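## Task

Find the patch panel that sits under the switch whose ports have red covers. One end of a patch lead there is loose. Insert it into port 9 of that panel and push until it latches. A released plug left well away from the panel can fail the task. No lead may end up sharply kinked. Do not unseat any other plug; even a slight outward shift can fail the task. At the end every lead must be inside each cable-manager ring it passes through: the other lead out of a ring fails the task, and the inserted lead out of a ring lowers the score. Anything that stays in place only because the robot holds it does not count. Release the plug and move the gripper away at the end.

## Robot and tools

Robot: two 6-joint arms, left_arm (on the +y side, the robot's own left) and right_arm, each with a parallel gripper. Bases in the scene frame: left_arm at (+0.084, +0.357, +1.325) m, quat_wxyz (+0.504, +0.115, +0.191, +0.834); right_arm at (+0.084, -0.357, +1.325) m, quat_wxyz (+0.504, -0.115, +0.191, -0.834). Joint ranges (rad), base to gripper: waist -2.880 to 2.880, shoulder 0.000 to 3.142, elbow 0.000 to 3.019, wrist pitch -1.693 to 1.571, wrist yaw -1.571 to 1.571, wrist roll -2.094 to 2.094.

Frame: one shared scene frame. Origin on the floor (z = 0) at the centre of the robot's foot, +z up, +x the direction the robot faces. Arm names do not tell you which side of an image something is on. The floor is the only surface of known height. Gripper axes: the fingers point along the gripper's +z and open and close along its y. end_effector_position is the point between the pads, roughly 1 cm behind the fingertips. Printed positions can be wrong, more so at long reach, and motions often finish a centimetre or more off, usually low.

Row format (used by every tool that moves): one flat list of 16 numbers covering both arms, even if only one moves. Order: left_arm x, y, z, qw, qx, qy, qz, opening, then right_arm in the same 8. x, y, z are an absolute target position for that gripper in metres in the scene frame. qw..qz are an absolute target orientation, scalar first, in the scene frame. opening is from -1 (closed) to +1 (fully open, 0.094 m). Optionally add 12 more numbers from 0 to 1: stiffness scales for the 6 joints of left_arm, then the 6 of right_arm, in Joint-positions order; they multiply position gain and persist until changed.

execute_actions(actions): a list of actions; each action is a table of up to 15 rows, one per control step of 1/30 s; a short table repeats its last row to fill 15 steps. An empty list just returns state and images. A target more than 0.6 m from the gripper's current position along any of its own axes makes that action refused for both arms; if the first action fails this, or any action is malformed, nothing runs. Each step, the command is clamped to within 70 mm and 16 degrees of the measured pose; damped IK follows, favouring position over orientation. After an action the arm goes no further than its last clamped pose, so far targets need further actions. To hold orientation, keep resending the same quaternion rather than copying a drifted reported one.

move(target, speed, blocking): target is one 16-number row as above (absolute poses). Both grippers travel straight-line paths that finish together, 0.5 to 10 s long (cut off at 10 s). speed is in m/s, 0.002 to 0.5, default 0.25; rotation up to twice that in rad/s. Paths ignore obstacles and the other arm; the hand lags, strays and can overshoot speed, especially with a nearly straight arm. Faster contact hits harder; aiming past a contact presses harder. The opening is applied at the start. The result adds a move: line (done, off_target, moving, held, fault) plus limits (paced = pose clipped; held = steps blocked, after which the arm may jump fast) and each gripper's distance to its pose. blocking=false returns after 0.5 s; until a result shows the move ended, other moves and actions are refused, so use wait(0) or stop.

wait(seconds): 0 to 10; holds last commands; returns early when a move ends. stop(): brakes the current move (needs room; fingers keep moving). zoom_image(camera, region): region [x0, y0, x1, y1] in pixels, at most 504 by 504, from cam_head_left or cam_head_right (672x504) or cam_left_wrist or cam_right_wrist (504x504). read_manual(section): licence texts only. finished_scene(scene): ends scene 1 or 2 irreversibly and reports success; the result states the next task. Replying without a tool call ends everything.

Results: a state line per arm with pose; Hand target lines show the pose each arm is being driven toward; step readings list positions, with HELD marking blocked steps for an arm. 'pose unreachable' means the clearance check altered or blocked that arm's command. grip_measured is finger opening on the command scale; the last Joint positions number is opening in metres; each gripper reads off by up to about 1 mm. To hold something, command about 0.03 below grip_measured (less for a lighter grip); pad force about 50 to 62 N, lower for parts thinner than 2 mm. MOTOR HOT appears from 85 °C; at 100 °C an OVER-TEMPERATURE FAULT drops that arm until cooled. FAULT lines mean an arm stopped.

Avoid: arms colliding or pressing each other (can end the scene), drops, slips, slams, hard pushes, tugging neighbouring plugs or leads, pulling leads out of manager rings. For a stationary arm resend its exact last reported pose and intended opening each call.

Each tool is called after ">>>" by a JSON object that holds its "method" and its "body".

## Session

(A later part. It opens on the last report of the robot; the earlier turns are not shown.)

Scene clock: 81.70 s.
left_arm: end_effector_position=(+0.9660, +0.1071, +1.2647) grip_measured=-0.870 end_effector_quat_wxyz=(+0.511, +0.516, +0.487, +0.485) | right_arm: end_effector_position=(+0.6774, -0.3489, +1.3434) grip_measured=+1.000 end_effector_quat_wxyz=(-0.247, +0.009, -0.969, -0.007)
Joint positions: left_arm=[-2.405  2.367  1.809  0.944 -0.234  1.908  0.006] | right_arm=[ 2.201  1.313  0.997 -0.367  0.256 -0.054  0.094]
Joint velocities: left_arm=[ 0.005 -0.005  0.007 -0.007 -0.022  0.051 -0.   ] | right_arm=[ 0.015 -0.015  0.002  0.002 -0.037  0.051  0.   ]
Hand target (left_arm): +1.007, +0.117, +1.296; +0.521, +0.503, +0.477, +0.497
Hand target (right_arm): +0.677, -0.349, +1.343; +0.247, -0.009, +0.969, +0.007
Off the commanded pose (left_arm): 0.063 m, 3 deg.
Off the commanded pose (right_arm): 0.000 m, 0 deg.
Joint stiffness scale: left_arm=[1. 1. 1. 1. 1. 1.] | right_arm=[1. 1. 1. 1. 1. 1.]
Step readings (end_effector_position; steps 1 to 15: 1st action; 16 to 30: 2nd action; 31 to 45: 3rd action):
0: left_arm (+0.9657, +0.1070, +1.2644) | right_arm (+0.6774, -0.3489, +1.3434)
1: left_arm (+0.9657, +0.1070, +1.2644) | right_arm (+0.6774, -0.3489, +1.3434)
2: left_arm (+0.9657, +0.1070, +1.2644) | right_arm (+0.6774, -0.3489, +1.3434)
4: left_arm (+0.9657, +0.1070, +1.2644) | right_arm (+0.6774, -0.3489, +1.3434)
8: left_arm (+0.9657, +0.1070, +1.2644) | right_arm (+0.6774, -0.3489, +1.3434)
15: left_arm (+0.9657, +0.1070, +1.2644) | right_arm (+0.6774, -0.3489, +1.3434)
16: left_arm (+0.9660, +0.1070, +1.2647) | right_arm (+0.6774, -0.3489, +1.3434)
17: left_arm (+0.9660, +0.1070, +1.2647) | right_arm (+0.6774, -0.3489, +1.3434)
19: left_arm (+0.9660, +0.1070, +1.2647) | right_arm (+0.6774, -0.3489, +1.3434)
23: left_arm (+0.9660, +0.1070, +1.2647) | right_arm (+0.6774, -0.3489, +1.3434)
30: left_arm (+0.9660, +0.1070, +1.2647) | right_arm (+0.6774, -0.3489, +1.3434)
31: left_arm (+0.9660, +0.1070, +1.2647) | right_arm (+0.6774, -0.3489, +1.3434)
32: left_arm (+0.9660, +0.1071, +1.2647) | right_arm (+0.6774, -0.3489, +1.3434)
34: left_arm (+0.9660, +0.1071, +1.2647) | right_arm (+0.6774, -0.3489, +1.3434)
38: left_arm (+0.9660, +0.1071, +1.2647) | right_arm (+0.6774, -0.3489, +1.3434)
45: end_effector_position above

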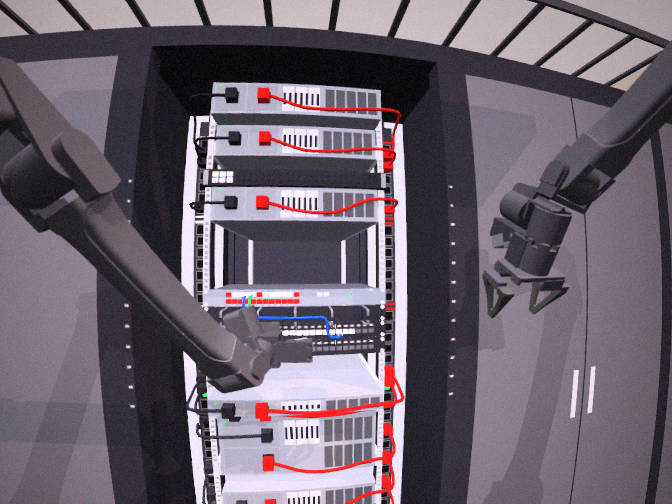

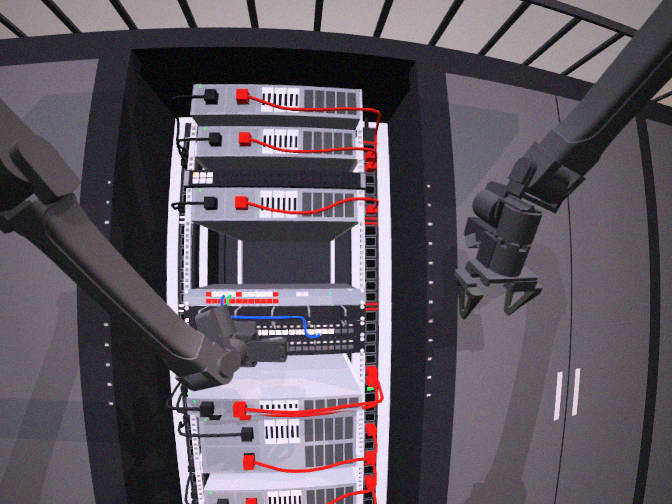

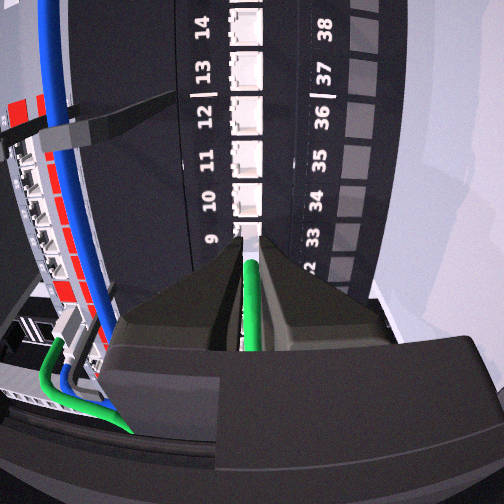

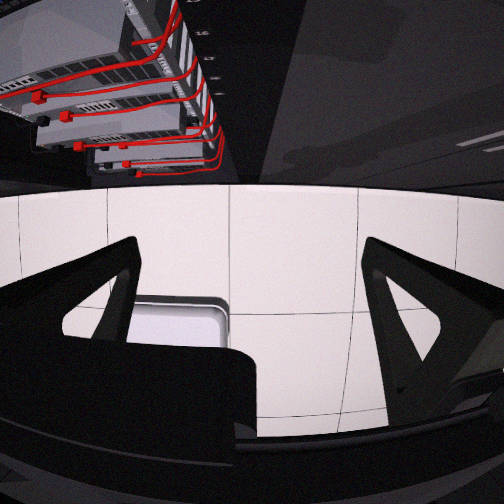

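>>> {"method": "execute_actions", "body": {"actions": [[[0.990,0.108,1.292,0.5213,0.5030,0.4774,0.4971,-0.9,0.6774,-0.3489,1.3434,0.247,-0.009,0.969,0.007,1]],[[0.968,0.106,1.292,0.5213,0.5030,0.4774,0.4971,-0.9,0.6774,-0.3489,1.3434,0.247,-0.009,0.969,0.007,1]],[[0.960,0.106,1.292,0.5213,0.5030,0.4774,0.4971,-0.9,0.6774,-0.3489,1.3434,0.247,-0.009,0.969,0.007,1]],[[0.954,0.106,1.292,0.5213,0.5030,0.4774,0.4971,-0.9,0.6774,-0.3489,1.3434,0.247,-0.009,0.969,0.007,1]]]}}

>>> {"method": "zoom_image", "body": {"camera": "cam_left_wrist", "region": [190,130,310,270]}}

Scene clock: 83.93 s.
left_arm: end_effector_position=(+0.9631, +0.1076, +1.2649) grip_measured=-0.870 end_effector_quat_wxyz=(+0.512, +0.517, +0.487, +0.484) | right_arm: end_effector_position=(+0.6774, -0.3489, +1.3434) grip_measured=+1.000 end_effector_quat_wxyz=(-0.247, +0.009, -0.969, -0.007)
Joint positions: left_arm=[-2.405  2.362  1.795  0.952 -0.231  1.908  0.006] | right_arm=[ 2.201  1.313  0.997 -0.367  0.256 -0.054  0.094]
Joint velocities: left_arm=[ 0.005  0.015 -0.002 -0.002 -0.037 -0.022  0.001] | right_arm=[-0.005 -0.005 -0.017  0.002  0.007 -0.007  0.   ]
Hand target (left_arm): +0.956, +0.105, +1.291; +0.521, +0.503, +0.478, +0.497
Hand target (right_arm): +0.677, -0.349, +1.343; +0.247, -0.009, +0.969, +0.007
Off the commanded pose (left_arm): 0.029 m, 3 deg.
Off the commanded pose (right_arm): 0.000 m, 0 deg.
Joint stiffness scale: left_arm=[1. 1. 1. 1. 1. 1.] | right_arm=[1. 1. 1. 1. 1. 1.]
Step readings (end_effector_position; steps 1 to 15: 1st action; 16 to 30: 2nd action; 31 to 45: 3rd action; 46 to 60: 4th action):
0: left_arm (+0.9660, +0.1071, +1.2647) | right_arm (+0.6774, -0.3489, +1.3434)
1: left_arm (+0.9660, +0.1077, +1.2651) | right_arm (+0.6774, -0.3489, +1.3434)
2: left_arm (+0.9660, +0.1080, +1.2653) | right_arm (+0.6774, -0.3489, +1.3434)
4: left_arm (+0.9660, +0.1079, +1.2654) | right_arm (+0.6774, -0.3489, +1.3434)
8: left_arm (+0.9660, +0.1079, +1.2654) | right_arm (+0.6774, -0.3489, +1.3434)
15: left_arm (+0.9660, +0.1079, +1.2654) | right_arm (+0.6774, -0.3489, +1.3434)
16: left_arm (+0.9645, +0.1079, +1.2639) | right_arm (+0.6774, -0.3489, +1.3434)
17: left_arm (+0.9647, +0.1076, +1.2646) | right_arm (+0.6774, -0.3489, +1.3434)
19: left_arm (+0.9647, +0.1075, +1.2647) | right_arm (+0.6774, -0.3489, +1.3434)
23: left_arm (+0.9647, +0.1075, +1.2647) | right_arm (+0.6774, -0.3489, +1.3434)
30: left_arm (+0.9647, +0.1075, +1.2647) | right_arm (+0.6774, -0.3489, +1.3434)
31: left_arm (+0.9639, +0.1075, +1.2638) | right_arm (+0.6774, -0.3489, +1.3434)
32: left_arm (+0.9640, +0.1076, +1.2646) | right_arm (+0.6774, -0.3489, +1.3434)
34: left_arm (+0.9638, +0.1075, +1.2644) | right_arm (+0.6774, -0.3489, +1.3434)
38: left_arm (+0.9638, +0.1075, +1.2644) | right_arm (+0.6774, -0.3489, +1.3434)
45: left_arm (+0.9638, +0.1075, +1.2644) | right_arm (+0.6774, -0.3489, +1.3434)
46: left_arm (+0.9633, +0.1075, +1.2640) | right_arm (+0.6774, -0.3489, +1.3434)
47: left_arm (+0.9632, +0.1077, +1.2647) | right_arm (+0.6774, -0.3489, +1.3434)
49: left_arm (+0.9631, +0.1076, +1.2649) | right_arm (+0.6774, -0.3489, +1.3434)
53: left_arm (+0.9631, +0.1076, +1.2649) | right_arm (+0.6774, -0.3489, +1.3434)
60: end_effector_position above

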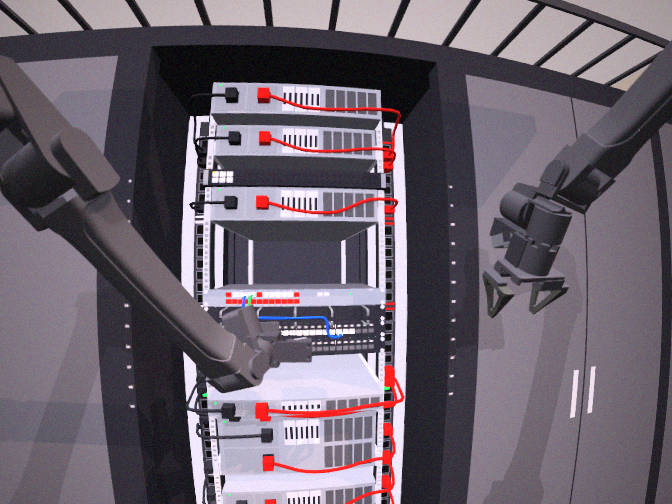

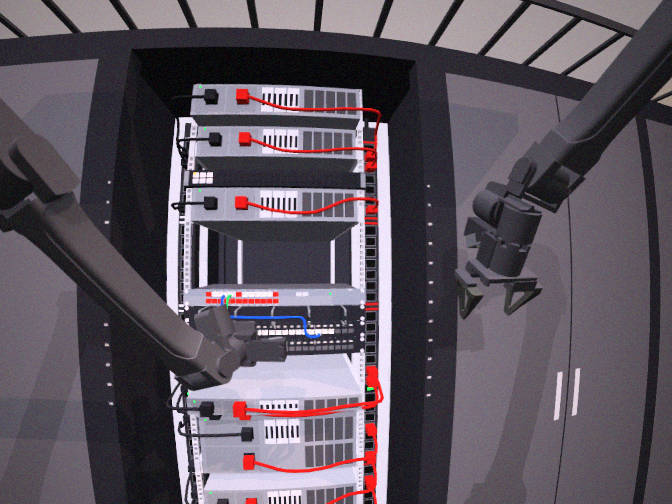

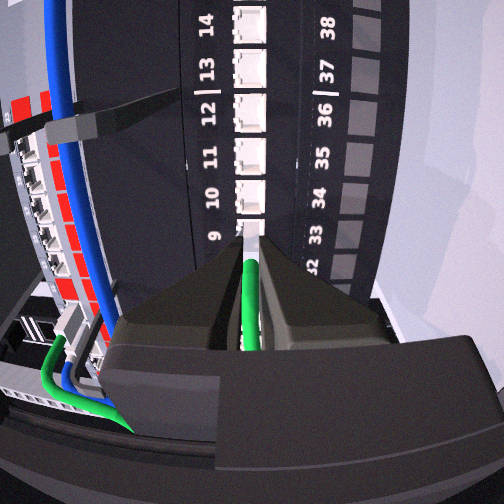

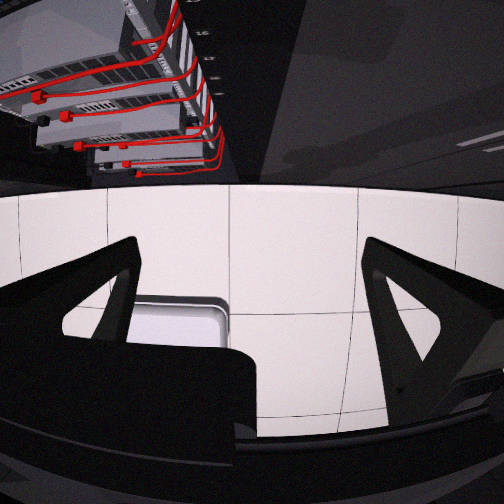

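Region (190, 130, 310, 270) of cam_left_wrist's 504x504 image, scaled by 3.600, with more detail than that image has; it fills the left 432 columns of this view, and the rest is white.

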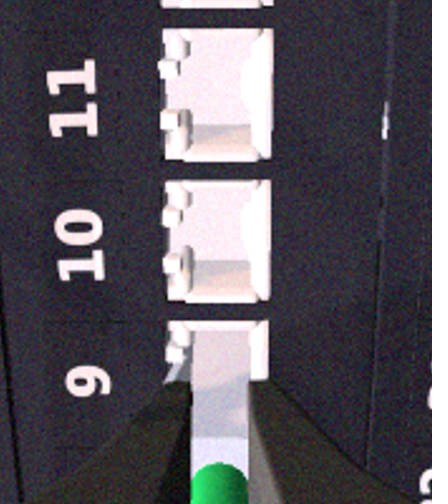

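>>> {"method": "execute_actions", "body": {"actions": [[[1.015,0.108,1.300,0.5213,0.5030,0.4774,0.4971,-0.9,0.6774,-0.3489,1.3434,0.247,-0.009,0.969,0.007,1]],[[1.022,0.104,1.300,0.5213,0.5030,0.4774,0.4971,-0.9,0.6774,-0.3489,1.3434,0.247,-0.009,0.969,0.007,1]]]}}

>>> {"method": "zoom_image", "body": {"camera": "cam_left_wrist", "region": [190,130,310,270]}}

Scene clock: 85.17 s.
left_arm: end_effector_position=(+0.9663, +0.1082, +1.2650) grip_measured=-0.871 end_effector_quat_wxyz=(+0.509, +0.518, +0.489, +0.484) | right_arm: end_effector_position=(+0.6774, -0.3489, +1.3434) grip_measured=+1.000 end_effector_quat_wxyz=(-0.247, +0.009, -0.969, -0.007)
Joint positions: left_arm=[-2.404  2.363  1.806  0.937 -0.236  1.908  0.006] | right_arm=[ 2.201  1.313  0.997 -0.367  0.256 -0.054  0.094]
Joint velocities: left_arm=[-0.005  0.015 -0.007  0.002 -0.022 -0.051  0.   ] | right_arm=[ 0.005 -0.015  0.002 -0.012  0.007 -0.022  0.   ]
Hand target (left_arm): +1.005, +0.111, +1.306; +0.522, +0.503, +0.477, +0.497
Hand target (right_arm): +0.677, -0.349, +1.343; +0.247, -0.009, +0.969, +0.007
Off the commanded pose (left_arm): 0.066 m, 3 deg.
Off the commanded pose (right_arm): 0.000 m, 0 deg.
Joint stiffness scale: left_arm=[1. 1. 1. 1. 1. 1.] | right_arm=[1. 1. 1. 1. 1. 1.]
Step readings (end_effector_position; steps 1 to 15: 1st action; 16 to 30: 2nd action):
0: left_arm (+0.9631, +0.1076, +1.2649) | right_arm (+0.6774, -0.3489, +1.3434)
1: left_arm (+0.9661, +0.1075, +1.2658) | right_arm (+0.6774, -0.3489, +1.3434)
2: left_arm (+0.9661, +0.1081, +1.2646) | right_arm (+0.6774, -0.3489, +1.3434)
4: left_arm (+0.9661, +0.1081, +1.2646) | right_arm (+0.6774, -0.3489, +1.3434)
8: left_arm (+0.9661, +0.1081, +1.2646) | right_arm (+0.6774, -0.3489, +1.3434)
15: left_arm (+0.9661, +0.1081, +1.2646) | right_arm (+0.6774, -0.3489, +1.3434)
16: left_arm (+0.9663, +0.1082, +1.2650) | right_arm (+0.6774, -0.3489, +1.3434)
17: left_arm (+0.9663, +0.1083, +1.2649) | right_arm (+0.6774, -0.3489, +1.3434)
19: left_arm (+0.9663, +0.1083, +1.2649) | right_arm (+0.6774, -0.3489, +1.3434)
23: left_arm (+0.9663, +0.1082, +1.2650) | right_arm (+0.6774, -0.3489, +1.3434)
30: end_effector_position above

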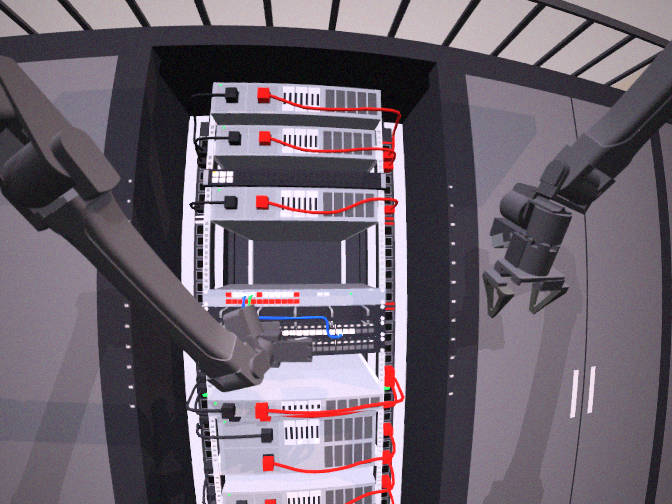

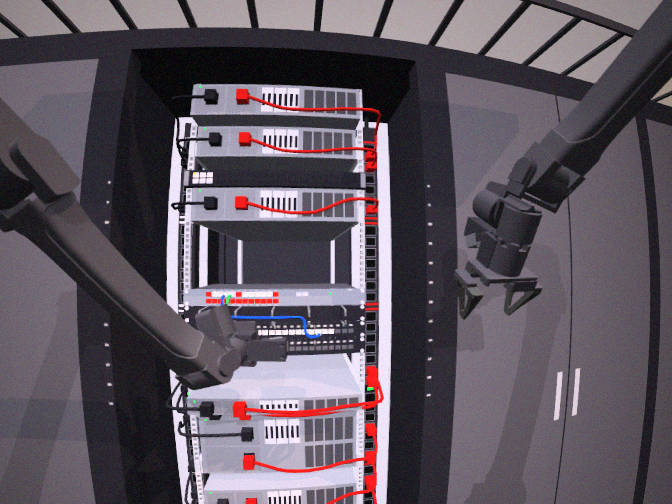

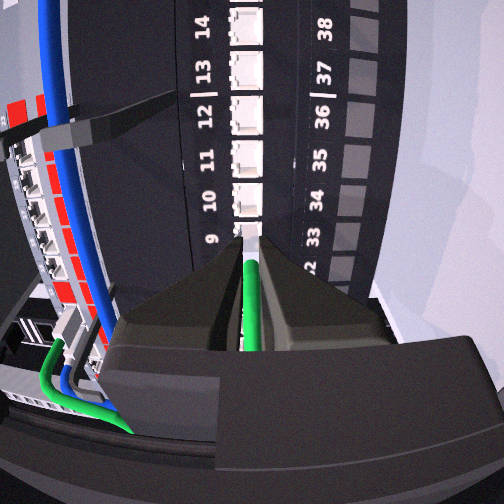

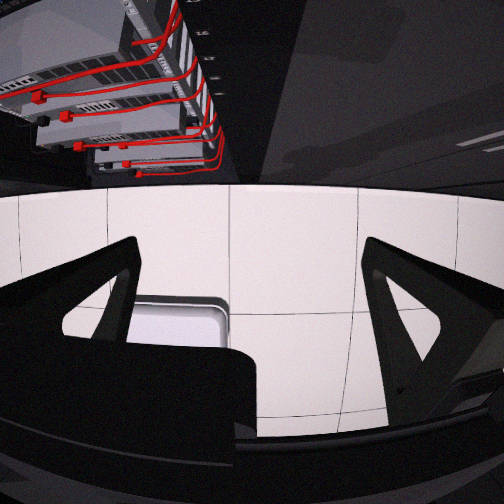

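Region (190, 130, 310, 270) of cam_left_wrist's 504x504 image, scaled by 3.600, with more detail than that image has; it fills the left 432 columns of this view, and the rest is white.

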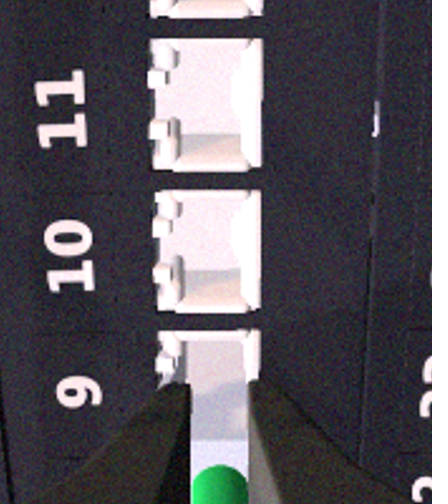

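>>> {"method": "zoom_image", "body": {"camera": "cam_left_wrist", "region": [20,270,200,450]}}

>>> {"method": "zoom_image", "body": {"camera": "cam_head_right", "region": [190,285,270,345]}}

Region (20, 270, 200, 450) of cam_left_wrist's 504x504 image, scaled by 2.800, with more detail than that image has.

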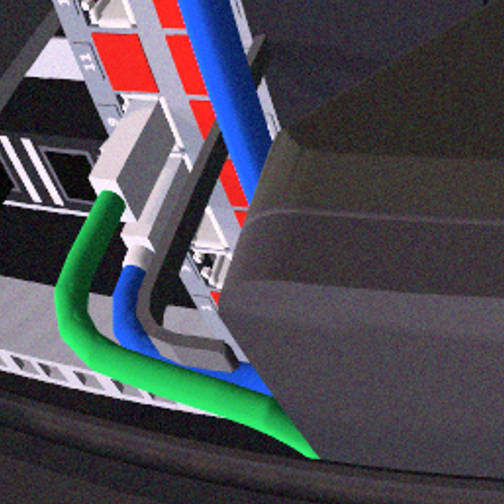

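Region (190, 285, 270, 345) of cam_head_right's 672x504 image, scaled by 6.300, with more detail than that image has; it fills the top 378 rows of this view, and the rest is white.

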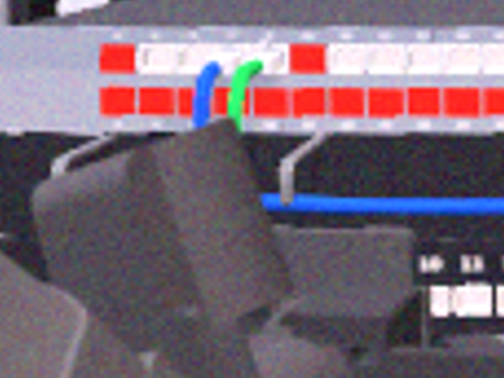

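>>> {"method": "execute_actions", "body": {"actions": [[[0.982,0.107,1.290,0.5213,0.5030,0.4774,0.4971,-0.9,0.6774,-0.3489,1.3434,0.247,-0.009,0.969,0.007,1]],[[0.980,0.107,1.290,0.5213,0.5030,0.4774,0.4971,-0.65,0.6774,-0.3489,1.3434,0.247,-0.009,0.969,0.007,1]]]}}

>>> {"method": "zoom_image", "body": {"camera": "cam_left_wrist", "region": [190,170,310,310]}}

Scene clock: 86.87 s.
left_arm: end_effector_position=(+0.9658, +0.1070, +1.2656) grip_measured=-0.653 end_effector_quat_wxyz=(+0.511, +0.518, +0.485, +0.485) | right_arm: end_effector_position=(+0.6774, -0.3489, +1.3434) grip_measured=+1.000 end_effector_quat_wxyz=(-0.247, +0.009, -0.969, -0.007)
Joint positions: left_arm=[-2.405  2.364  1.806  0.942 -0.229  1.911  0.016] | right_arm=[ 2.201  1.313  0.997 -0.367  0.256 -0.054  0.094]
Joint velocities: left_arm=[-0.005  0.005  0.007  0.007 -0.037 -0.066  0.   ] | right_arm=[-0.005 -0.005 -0.012 -0.007  0.037  0.095  0.   ]
Hand target (left_arm): +0.978, +0.108, +1.290; +0.521, +0.503, +0.478, +0.497
Hand target (right_arm): +0.677, -0.349, +1.343; +0.247, -0.009, +0.969, +0.007
Off the commanded pose (left_arm): 0.028 m, 3 deg.
Off the commanded pose (right_arm): 0.000 m, 0 deg.
Joint stiffness scale: left_arm=[1. 1. 1. 1. 1. 1.] | right_arm=[1. 1. 1. 1. 1. 1.]
Step readings (end_effector_position; steps 1 to 15: 1st action; 16 to 30: 2nd action):
0: left_arm (+0.9663, +0.1082, +1.2650) | right_arm (+0.6774, -0.3489, +1.3434)
1: left_arm (+0.9659, +0.1083, +1.2654) | right_arm (+0.6774, -0.3489, +1.3434)
2: left_arm (+0.9659, +0.1082, +1.2658) | right_arm (+0.6774, -0.3489, +1.3434)
4: left_arm (+0.9659, +0.1082, +1.2658) | right_arm (+0.6774, -0.3489, +1.3434)
8: left_arm (+0.9659, +0.1082, +1.2658) | right_arm (+0.6774, -0.3489, +1.3434)
15: left_arm (+0.9659, +0.1082, +1.2658) | right_arm (+0.6774, -0.3489, +1.3434)
16: left_arm (+0.9658, +0.1079, +1.2655) | right_arm (+0.6774, -0.3489, +1.3434)
17: left_arm (+0.9657, +0.1074, +1.2652) | right_arm (+0.6774, -0.3489, +1.3434)
19: left_arm (+0.9658, +0.1072, +1.2655) | right_arm (+0.6774, -0.3489, +1.3434)
23: left_arm (+0.9658, +0.1070, +1.2656) | right_arm (+0.6774, -0.3489, +1.3434)
30: end_effector_position above

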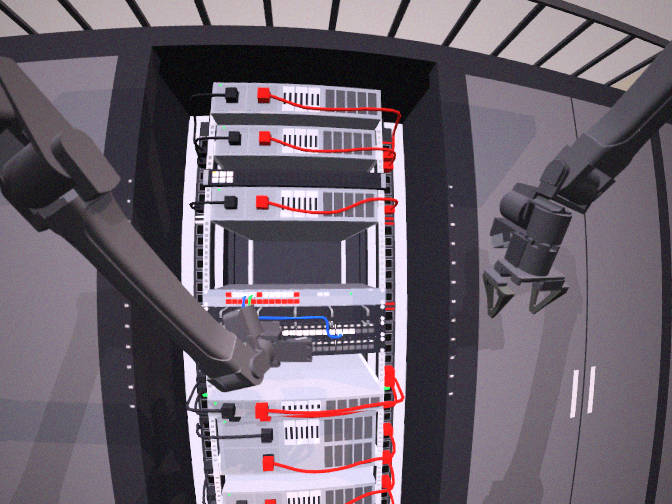

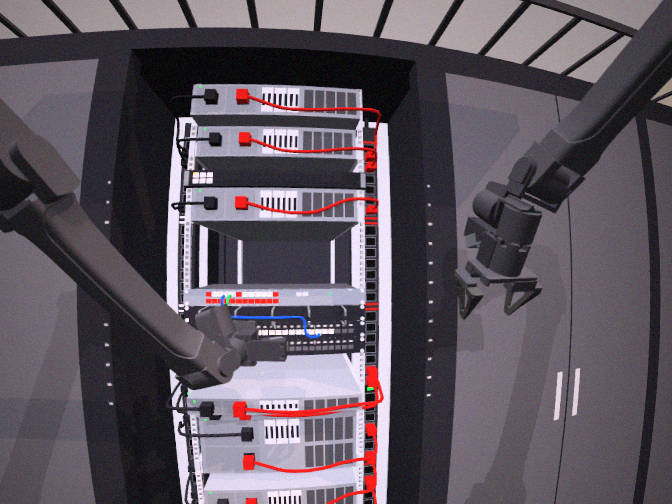

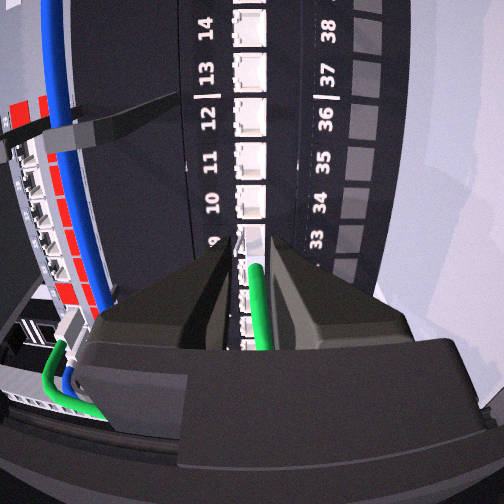

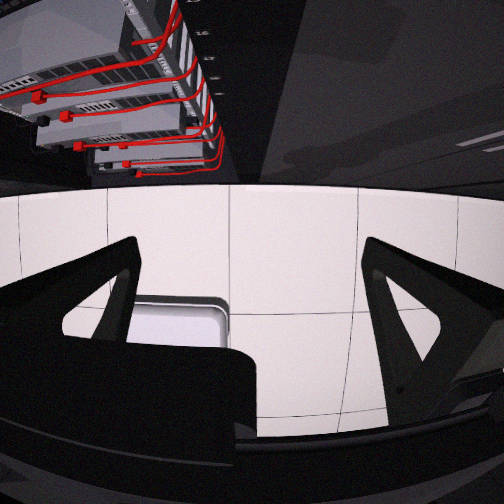

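Region (190, 170, 310, 310) of cam_left_wrist's 504x504 image, scaled by 3.600, with more detail than that image has; it fills the left 432 columns of this view, and the rest is white.

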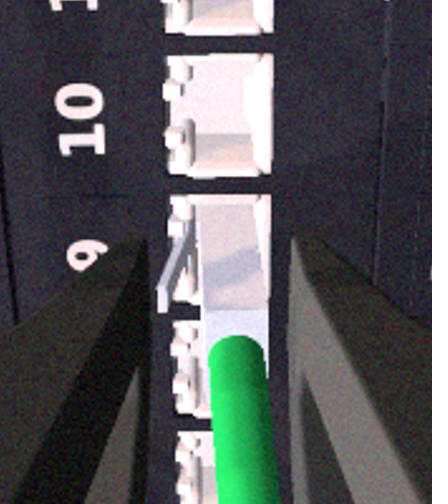

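>>> {"method": "execute_actions", "body": {"actions": [[[0.955,0.107,1.297,0.5213,0.5030,0.4774,0.4971,-0.55,0.6774,-0.3489,1.3434,0.247,-0.009,0.969,0.007,1]]]}}

>>> {"method": "zoom_image", "body": {"camera": "cam_left_wrist", "region": [190,170,310,310]}}

Scene clock: 87.67 s.
left_arm: end_effector_position=(+0.9541, +0.1124, +1.2669) grip_measured=-0.553 end_effector_quat_wxyz=(+0.507, +0.519, +0.487, +0.486) | right_arm: end_effector_position=(+0.6774, -0.3489, +1.3434) grip_measured=+1.000 end_effector_quat_wxyz=(-0.247, +0.009, -0.969, -0.007)
Joint positions: left_arm=[-2.405  2.337  1.746  0.971 -0.236  1.916  0.021] | right_arm=[ 2.201  1.313  0.997 -0.367  0.256 -0.054  0.094]
Joint velocities: left_arm=[ 0.015  0.005  0.012 -0.017 -0.037 -0.081 -0.001] | right_arm=[-0.005 -0.015 -0.007 -0.007 -0.037  0.007  0.   ]
Hand target (left_arm): +0.956, +0.107, +1.297; +0.522, +0.503, +0.478, +0.497
Hand target (right_arm): +0.677, -0.349, +1.343; +0.247, -0.009, +0.969, +0.007
Off the commanded pose (left_arm): 0.031 m, 3 deg.
Off the commanded pose (right_arm): 0.000 m, 0 deg.
Joint stiffness scale: left_arm=[1. 1. 1. 1. 1. 1.] | right_arm=[1. 1. 1. 1. 1. 1.]
Step readings (end_effector_position):
0: left_arm (+0.9658, +0.1070, +1.2656) | right_arm (+0.6774, -0.3489, +1.3434)
1: left_arm (+0.9643, +0.1076, +1.2646) | right_arm (+0.6774, -0.3489, +1.3434)
2: left_arm (+0.9613, +0.1089, +1.2646) | right_arm (+0.6774, -0.3489, +1.3434)
4: left_arm (+0.9563, +0.1107, +1.2642) | right_arm (+0.6774, -0.3489, +1.3434)
8: left_arm (+0.9540, +0.1119, +1.2655) | right_arm (+0.6774, -0.3489, +1.3434)
15: end_effector_position above

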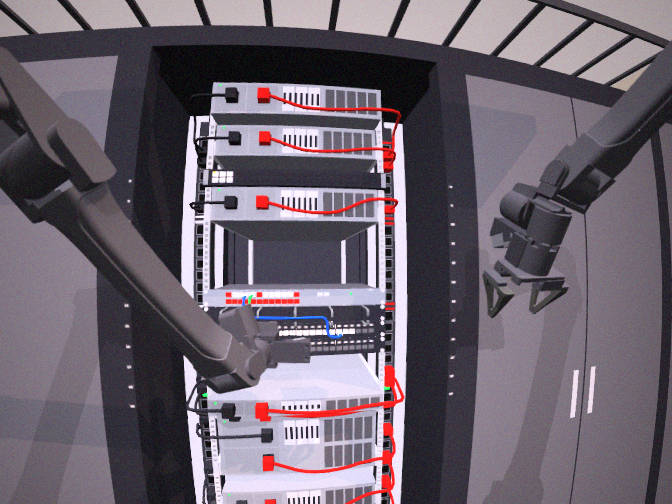

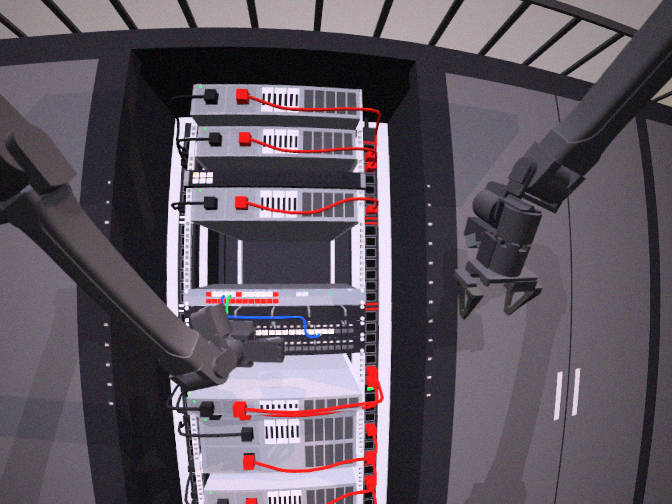

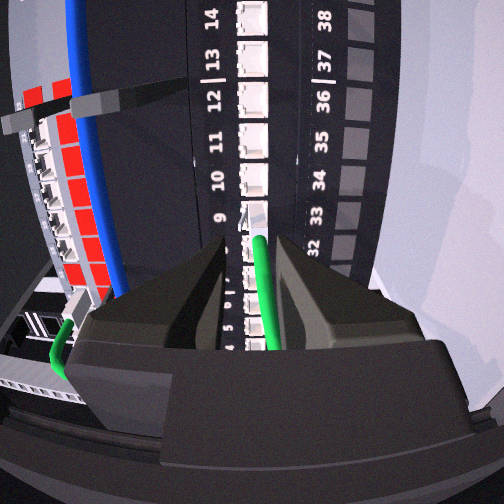

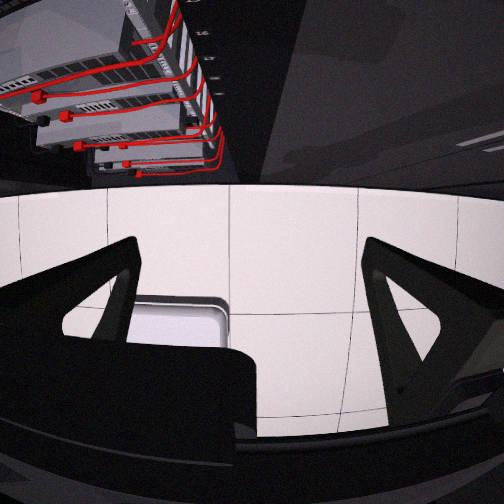

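Region (190, 170, 310, 310) of cam_left_wrist's 504x504 image, scaled by 3.600, with more detail than that image has; it fills the left 432 columns of this view, and the rest is white.

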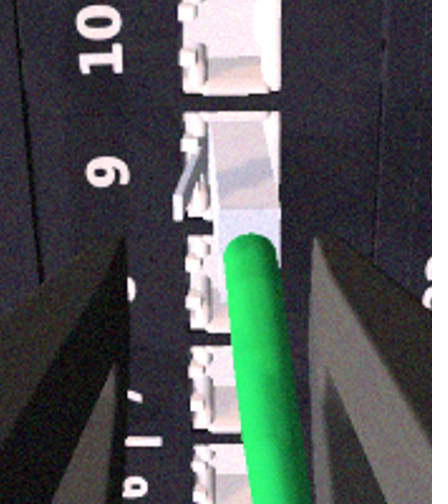

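>>> {"method": "execute_actions", "body": {"actions": [[[0.974,0.103,1.290,0.5213,0.5030,0.4774,0.4971,-0.6,0.6774,-0.3489,1.3434,0.247,-0.009,0.969,0.007,1]]]}}

>>> {"method": "zoom_image", "body": {"camera": "cam_left_wrist", "region": [190,170,310,310]}}

Scene clock: 88.40 s.
left_arm: end_effector_position=(+0.9586, +0.1117, +1.2685) grip_measured=-0.597 end_effector_quat_wxyz=(+0.509, +0.515, +0.486, +0.489) | right_arm: end_effector_position=(+0.6774, -0.3489, +1.3434) grip_measured=+1.000 end_effector_quat_wxyz=(-0.247, +0.009, -0.969, -0.007)
Joint positions: left_arm=[-2.405  2.347  1.769  0.971 -0.237  1.917  0.019] | right_arm=[ 2.201  1.313  0.997 -0.367  0.256 -0.054  0.094]
Joint velocities: left_arm=[ 0.005 -0.015 -0.012 -0.007 -0.051 -0.051  0.   ] | right_arm=[-0.015 -0.005  0.002  0.027 -0.007  0.007  0.   ]
Hand target (left_arm): +0.972, +0.104, +1.291; +0.521, +0.503, +0.478, +0.497
Hand target (right_arm): +0.677, -0.349, +1.343; +0.247, -0.009, +0.969, +0.007
Off the commanded pose (left_arm): 0.028 m, 2 deg.
Off the commanded pose (right_arm): 0.000 m, 0 deg.
Joint stiffness scale: left_arm=[1. 1. 1. 1. 1. 1.] | right_arm=[1. 1. 1. 1. 1. 1.]
Step readings (end_effector_position):
0: left_arm (+0.9541, +0.1124, +1.2669) | right_arm (+0.6774, -0.3489, +1.3434)
1: left_arm (+0.9549, +0.1125, +1.2678) | right_arm (+0.6774, -0.3489, +1.3434)
2: left_arm (+0.9559, +0.1123, +1.2682) | right_arm (+0.6774, -0.3489, +1.3434)
4: left_arm (+0.9577, +0.1121, +1.2691) | right_arm (+0.6774, -0.3489, +1.3434)
8: left_arm (+0.9585, +0.1117, +1.2685) | right_arm (+0.6774, -0.3489, +1.3434)
15: end_effector_position above

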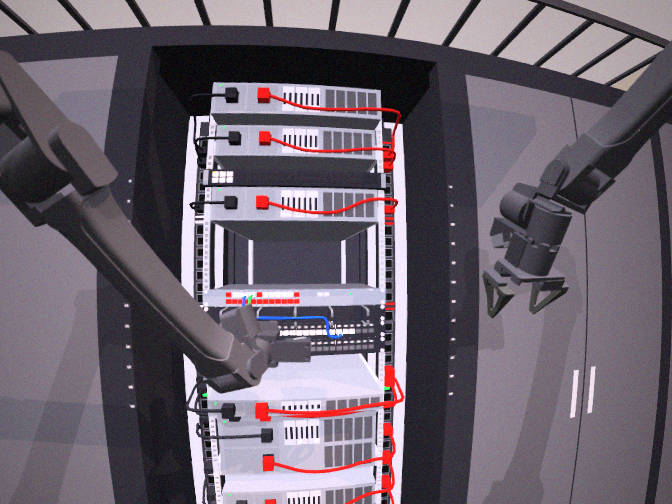

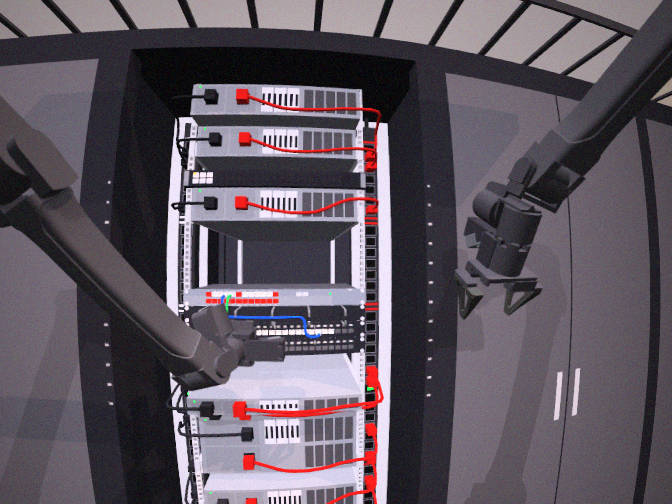

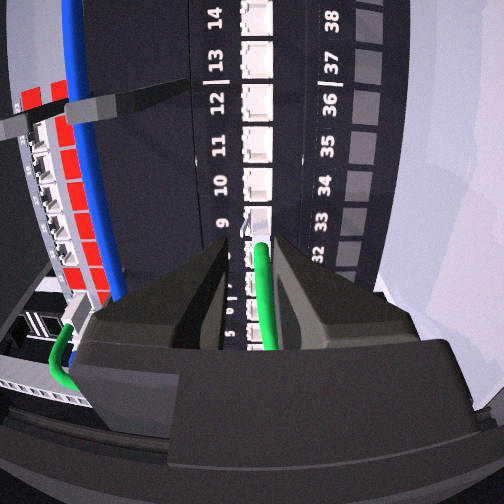

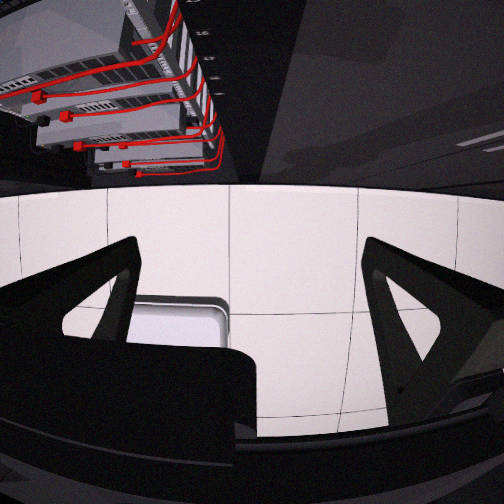

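Region (190, 170, 310, 310) of cam_left_wrist's 504x504 image, scaled by 3.600, with more detail than that image has; it fills the left 432 columns of this view, and the rest is white.

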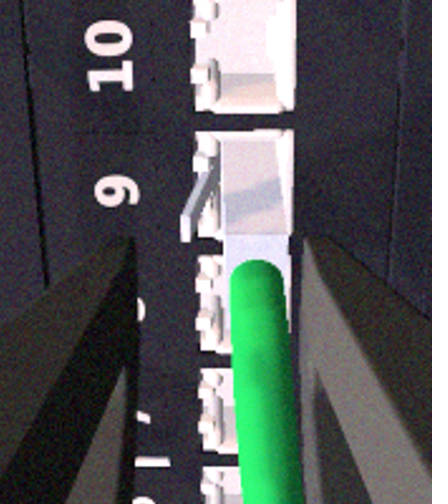

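>>> {"method": "execute_actions", "body": {"actions": [[[0.976,0.098,1.286,0.5213,0.5030,0.4774,0.4971,-0.6,0.6774,-0.3489,1.3434,0.247,-0.009,0.969,0.007,1]]]}}

>>> {"method": "zoom_image", "body": {"camera": "cam_left_wrist", "region": [190,170,310,310]}}

Scene clock: 89.07 s.
left_arm: end_effector_position=(+0.9628, +0.1101, +1.2676) grip_measured=-0.597 end_effector_quat_wxyz=(+0.511, +0.511, +0.485, +0.492) | right_arm: end_effector_position=(+0.6774, -0.3489, +1.3434) grip_measured=+1.000 end_effector_quat_wxyz=(-0.247, +0.009, -0.969, -0.007)
Joint positions: left_arm=[-2.405  2.363  1.795  0.971 -0.237  1.917  0.019] | right_arm=[ 2.201  1.313  0.997 -0.367  0.256 -0.054  0.094]
Joint velocities: left_arm=[-0.005  0.005  0.002 -0.012 -0.037 -0.022 -0.001] | right_arm=[-0.005 -0.015 -0.002 -0.002  0.081  0.007  0.   ]
Hand target (left_arm): +0.974, +0.099, +1.287; +0.521, +0.503, +0.478, +0.497
Hand target (right_arm): +0.677, -0.349, +1.343; +0.247, -0.009, +0.969, +0.007
Off the commanded pose (left_arm): 0.026 m, 2 deg.
Off the commanded pose (right_arm): 0.000 m, 0 deg.
Joint stiffness scale: left_arm=[1. 1. 1. 1. 1. 1.] | right_arm=[1. 1. 1. 1. 1. 1.]
Step readings (end_effector_position):
0: left_arm (+0.9586, +0.1117, +1.2685) | right_arm (+0.6774, -0.3489, +1.3434)
1: left_arm (+0.9590, +0.1115, +1.2685) | right_arm (+0.6774, -0.3489, +1.3434)
2: left_arm (+0.9599, +0.1113, +1.2685) | right_arm (+0.6774, -0.3489, +1.3434)
4: left_arm (+0.9616, +0.1105, +1.2677) | right_arm (+0.6774, -0.3489, +1.3434)
8: left_arm (+0.9628, +0.1101, +1.2676) | right_arm (+0.6774, -0.3489, +1.3434)
15: end_effector_position above

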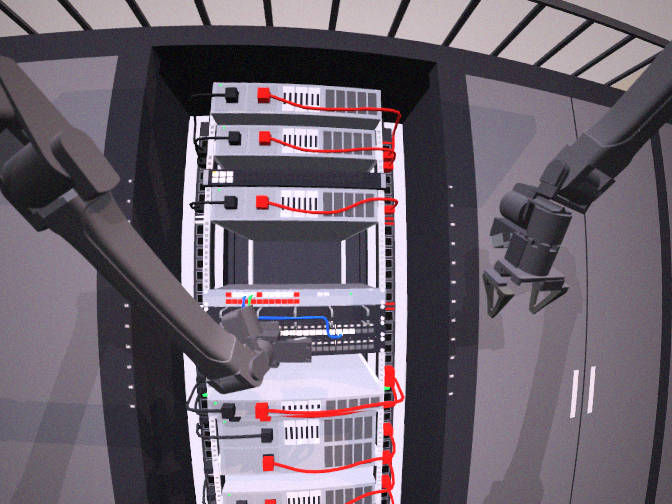

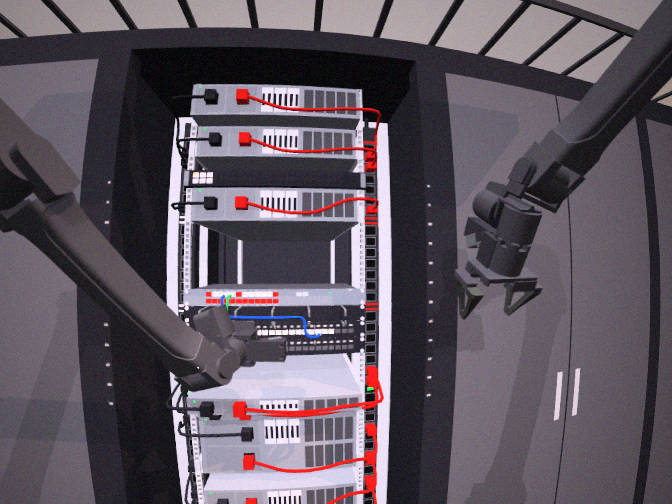

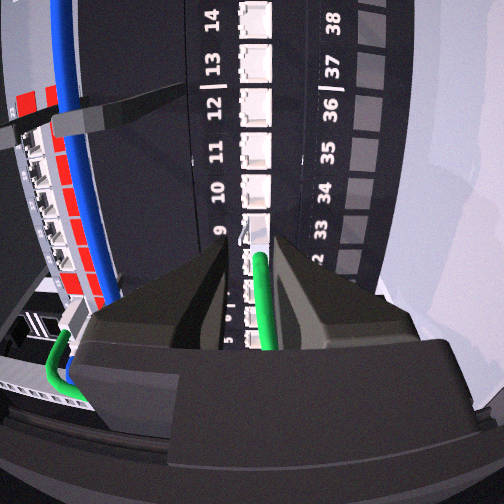

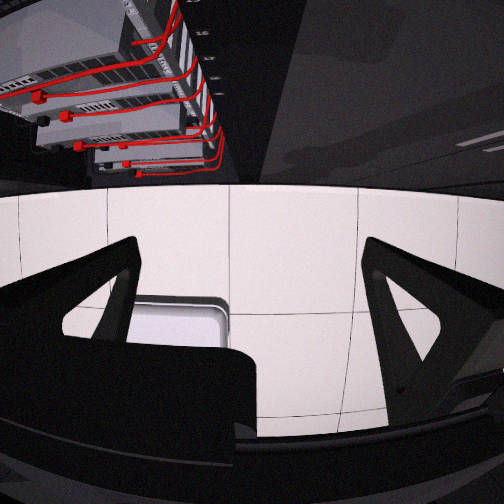

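Region (190, 170, 310, 310) of cam_left_wrist's 504x504 image, scaled by 3.600, with more detail than that image has; it fills the left 432 columns of this view, and the rest is white.

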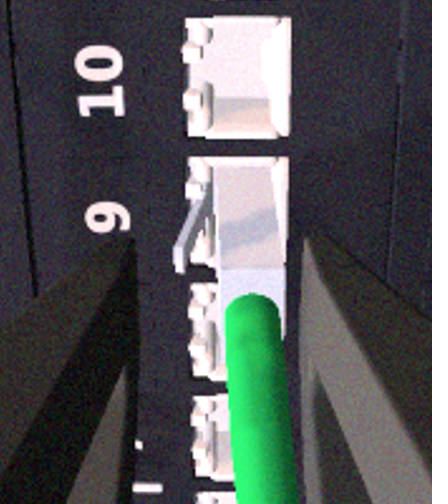

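>>> {"method": "execute_actions", "body": {"actions": [[[0.956,0.099,1.289,0.5213,0.5030,0.4774,0.4971,-0.6,0.6774,-0.3489,1.3434,0.247,-0.009,0.969,0.007,1]]]}}

>>> {"method": "zoom_image", "body": {"camera": "cam_left_wrist", "region": [190,170,310,310]}}

Scene clock: 89.83 s.
left_arm: end_effector_position=(+0.9571, +0.1100, +1.2603) grip_measured=-0.597 end_effector_quat_wxyz=(+0.505, +0.518, +0.487, +0.489) | right_arm: end_effector_position=(+0.6774, -0.3489, +1.3434) grip_measured=+1.000 end_effector_quat_wxyz=(-0.247, +0.009, -0.969, -0.007)
Joint positions: left_arm=[-2.405  2.36   1.774  0.971 -0.241  1.919  0.019] | right_arm=[ 2.201  1.313  0.997 -0.367  0.256 -0.054  0.094]
Joint velocities: left_arm=[-0.005 -0.005 -0.002  0.002  0.066 -0.051 -0.   ] | right_arm=[-0.015 -0.005  0.017 -0.002  0.037 -0.066  0.   ]
Hand target (left_arm): +0.957, +0.099, +1.288; +0.521, +0.503, +0.478, +0.497
Hand target (right_arm): +0.677, -0.349, +1.343; +0.247, -0.009, +0.969, +0.007
Off the commanded pose (left_arm): 0.031 m, 3 deg.
Off the commanded pose (right_arm): 0.000 m, 0 deg.
Joint stiffness scale: left_arm=[1. 1. 1. 1. 1. 1.] | right_arm=[1. 1. 1. 1. 1. 1.]
Step readings (end_effector_position):
0: left_arm (+0.9628, +0.1101, +1.2676) | right_arm (+0.6774, -0.3489, +1.3434)
1: left_arm (+0.9620, +0.1102, +1.2663) | right_arm (+0.6774, -0.3489, +1.3434)
2: left_arm (+0.9611, +0.1104, +1.2657) | right_arm (+0.6774, -0.3489, +1.3434)
4: left_arm (+0.9591, +0.1104, +1.2632) | right_arm (+0.6774, -0.3489, +1.3434)
8: left_arm (+0.9572, +0.1100, +1.2605) | right_arm (+0.6774, -0.3489, +1.3434)
15: end_effector_position above

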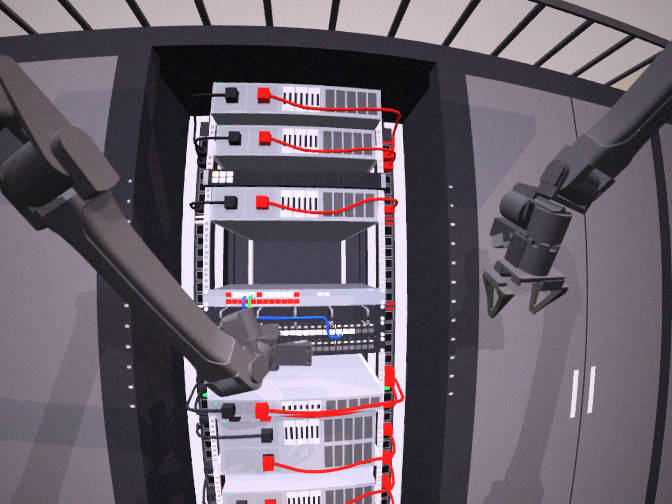

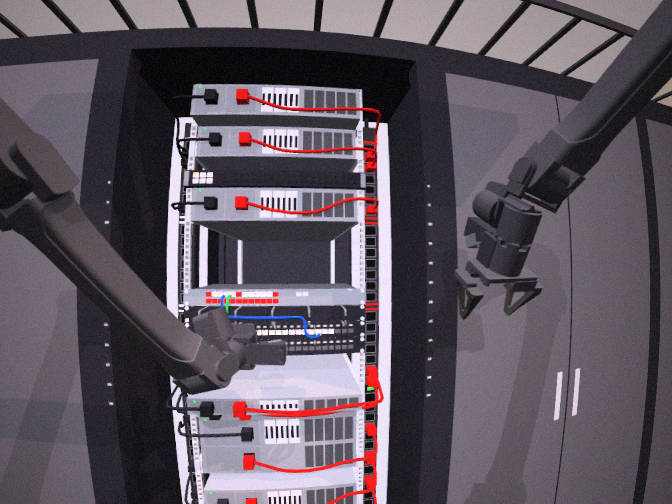

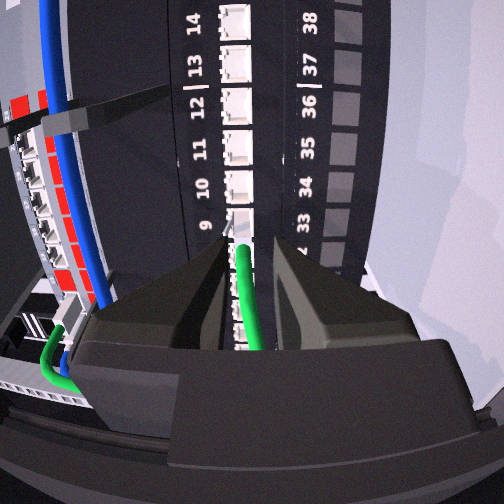

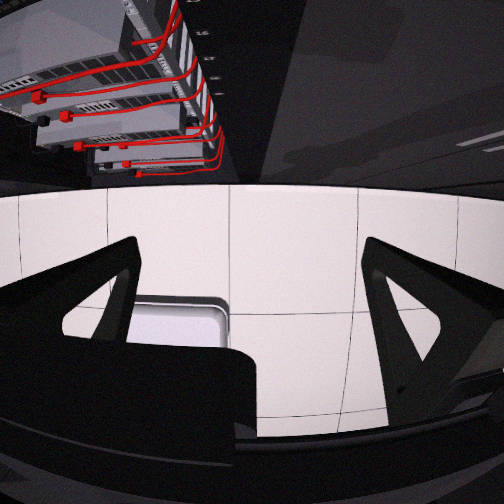

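Region (190, 170, 310, 310) of cam_left_wrist's 504x504 image, scaled by 3.600, with more detail than that image has; it fills the left 432 columns of this view, and the rest is white.

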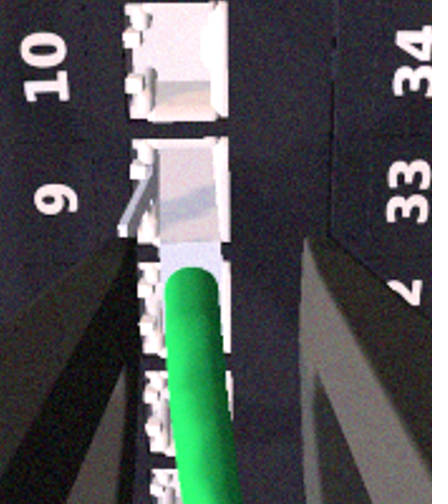

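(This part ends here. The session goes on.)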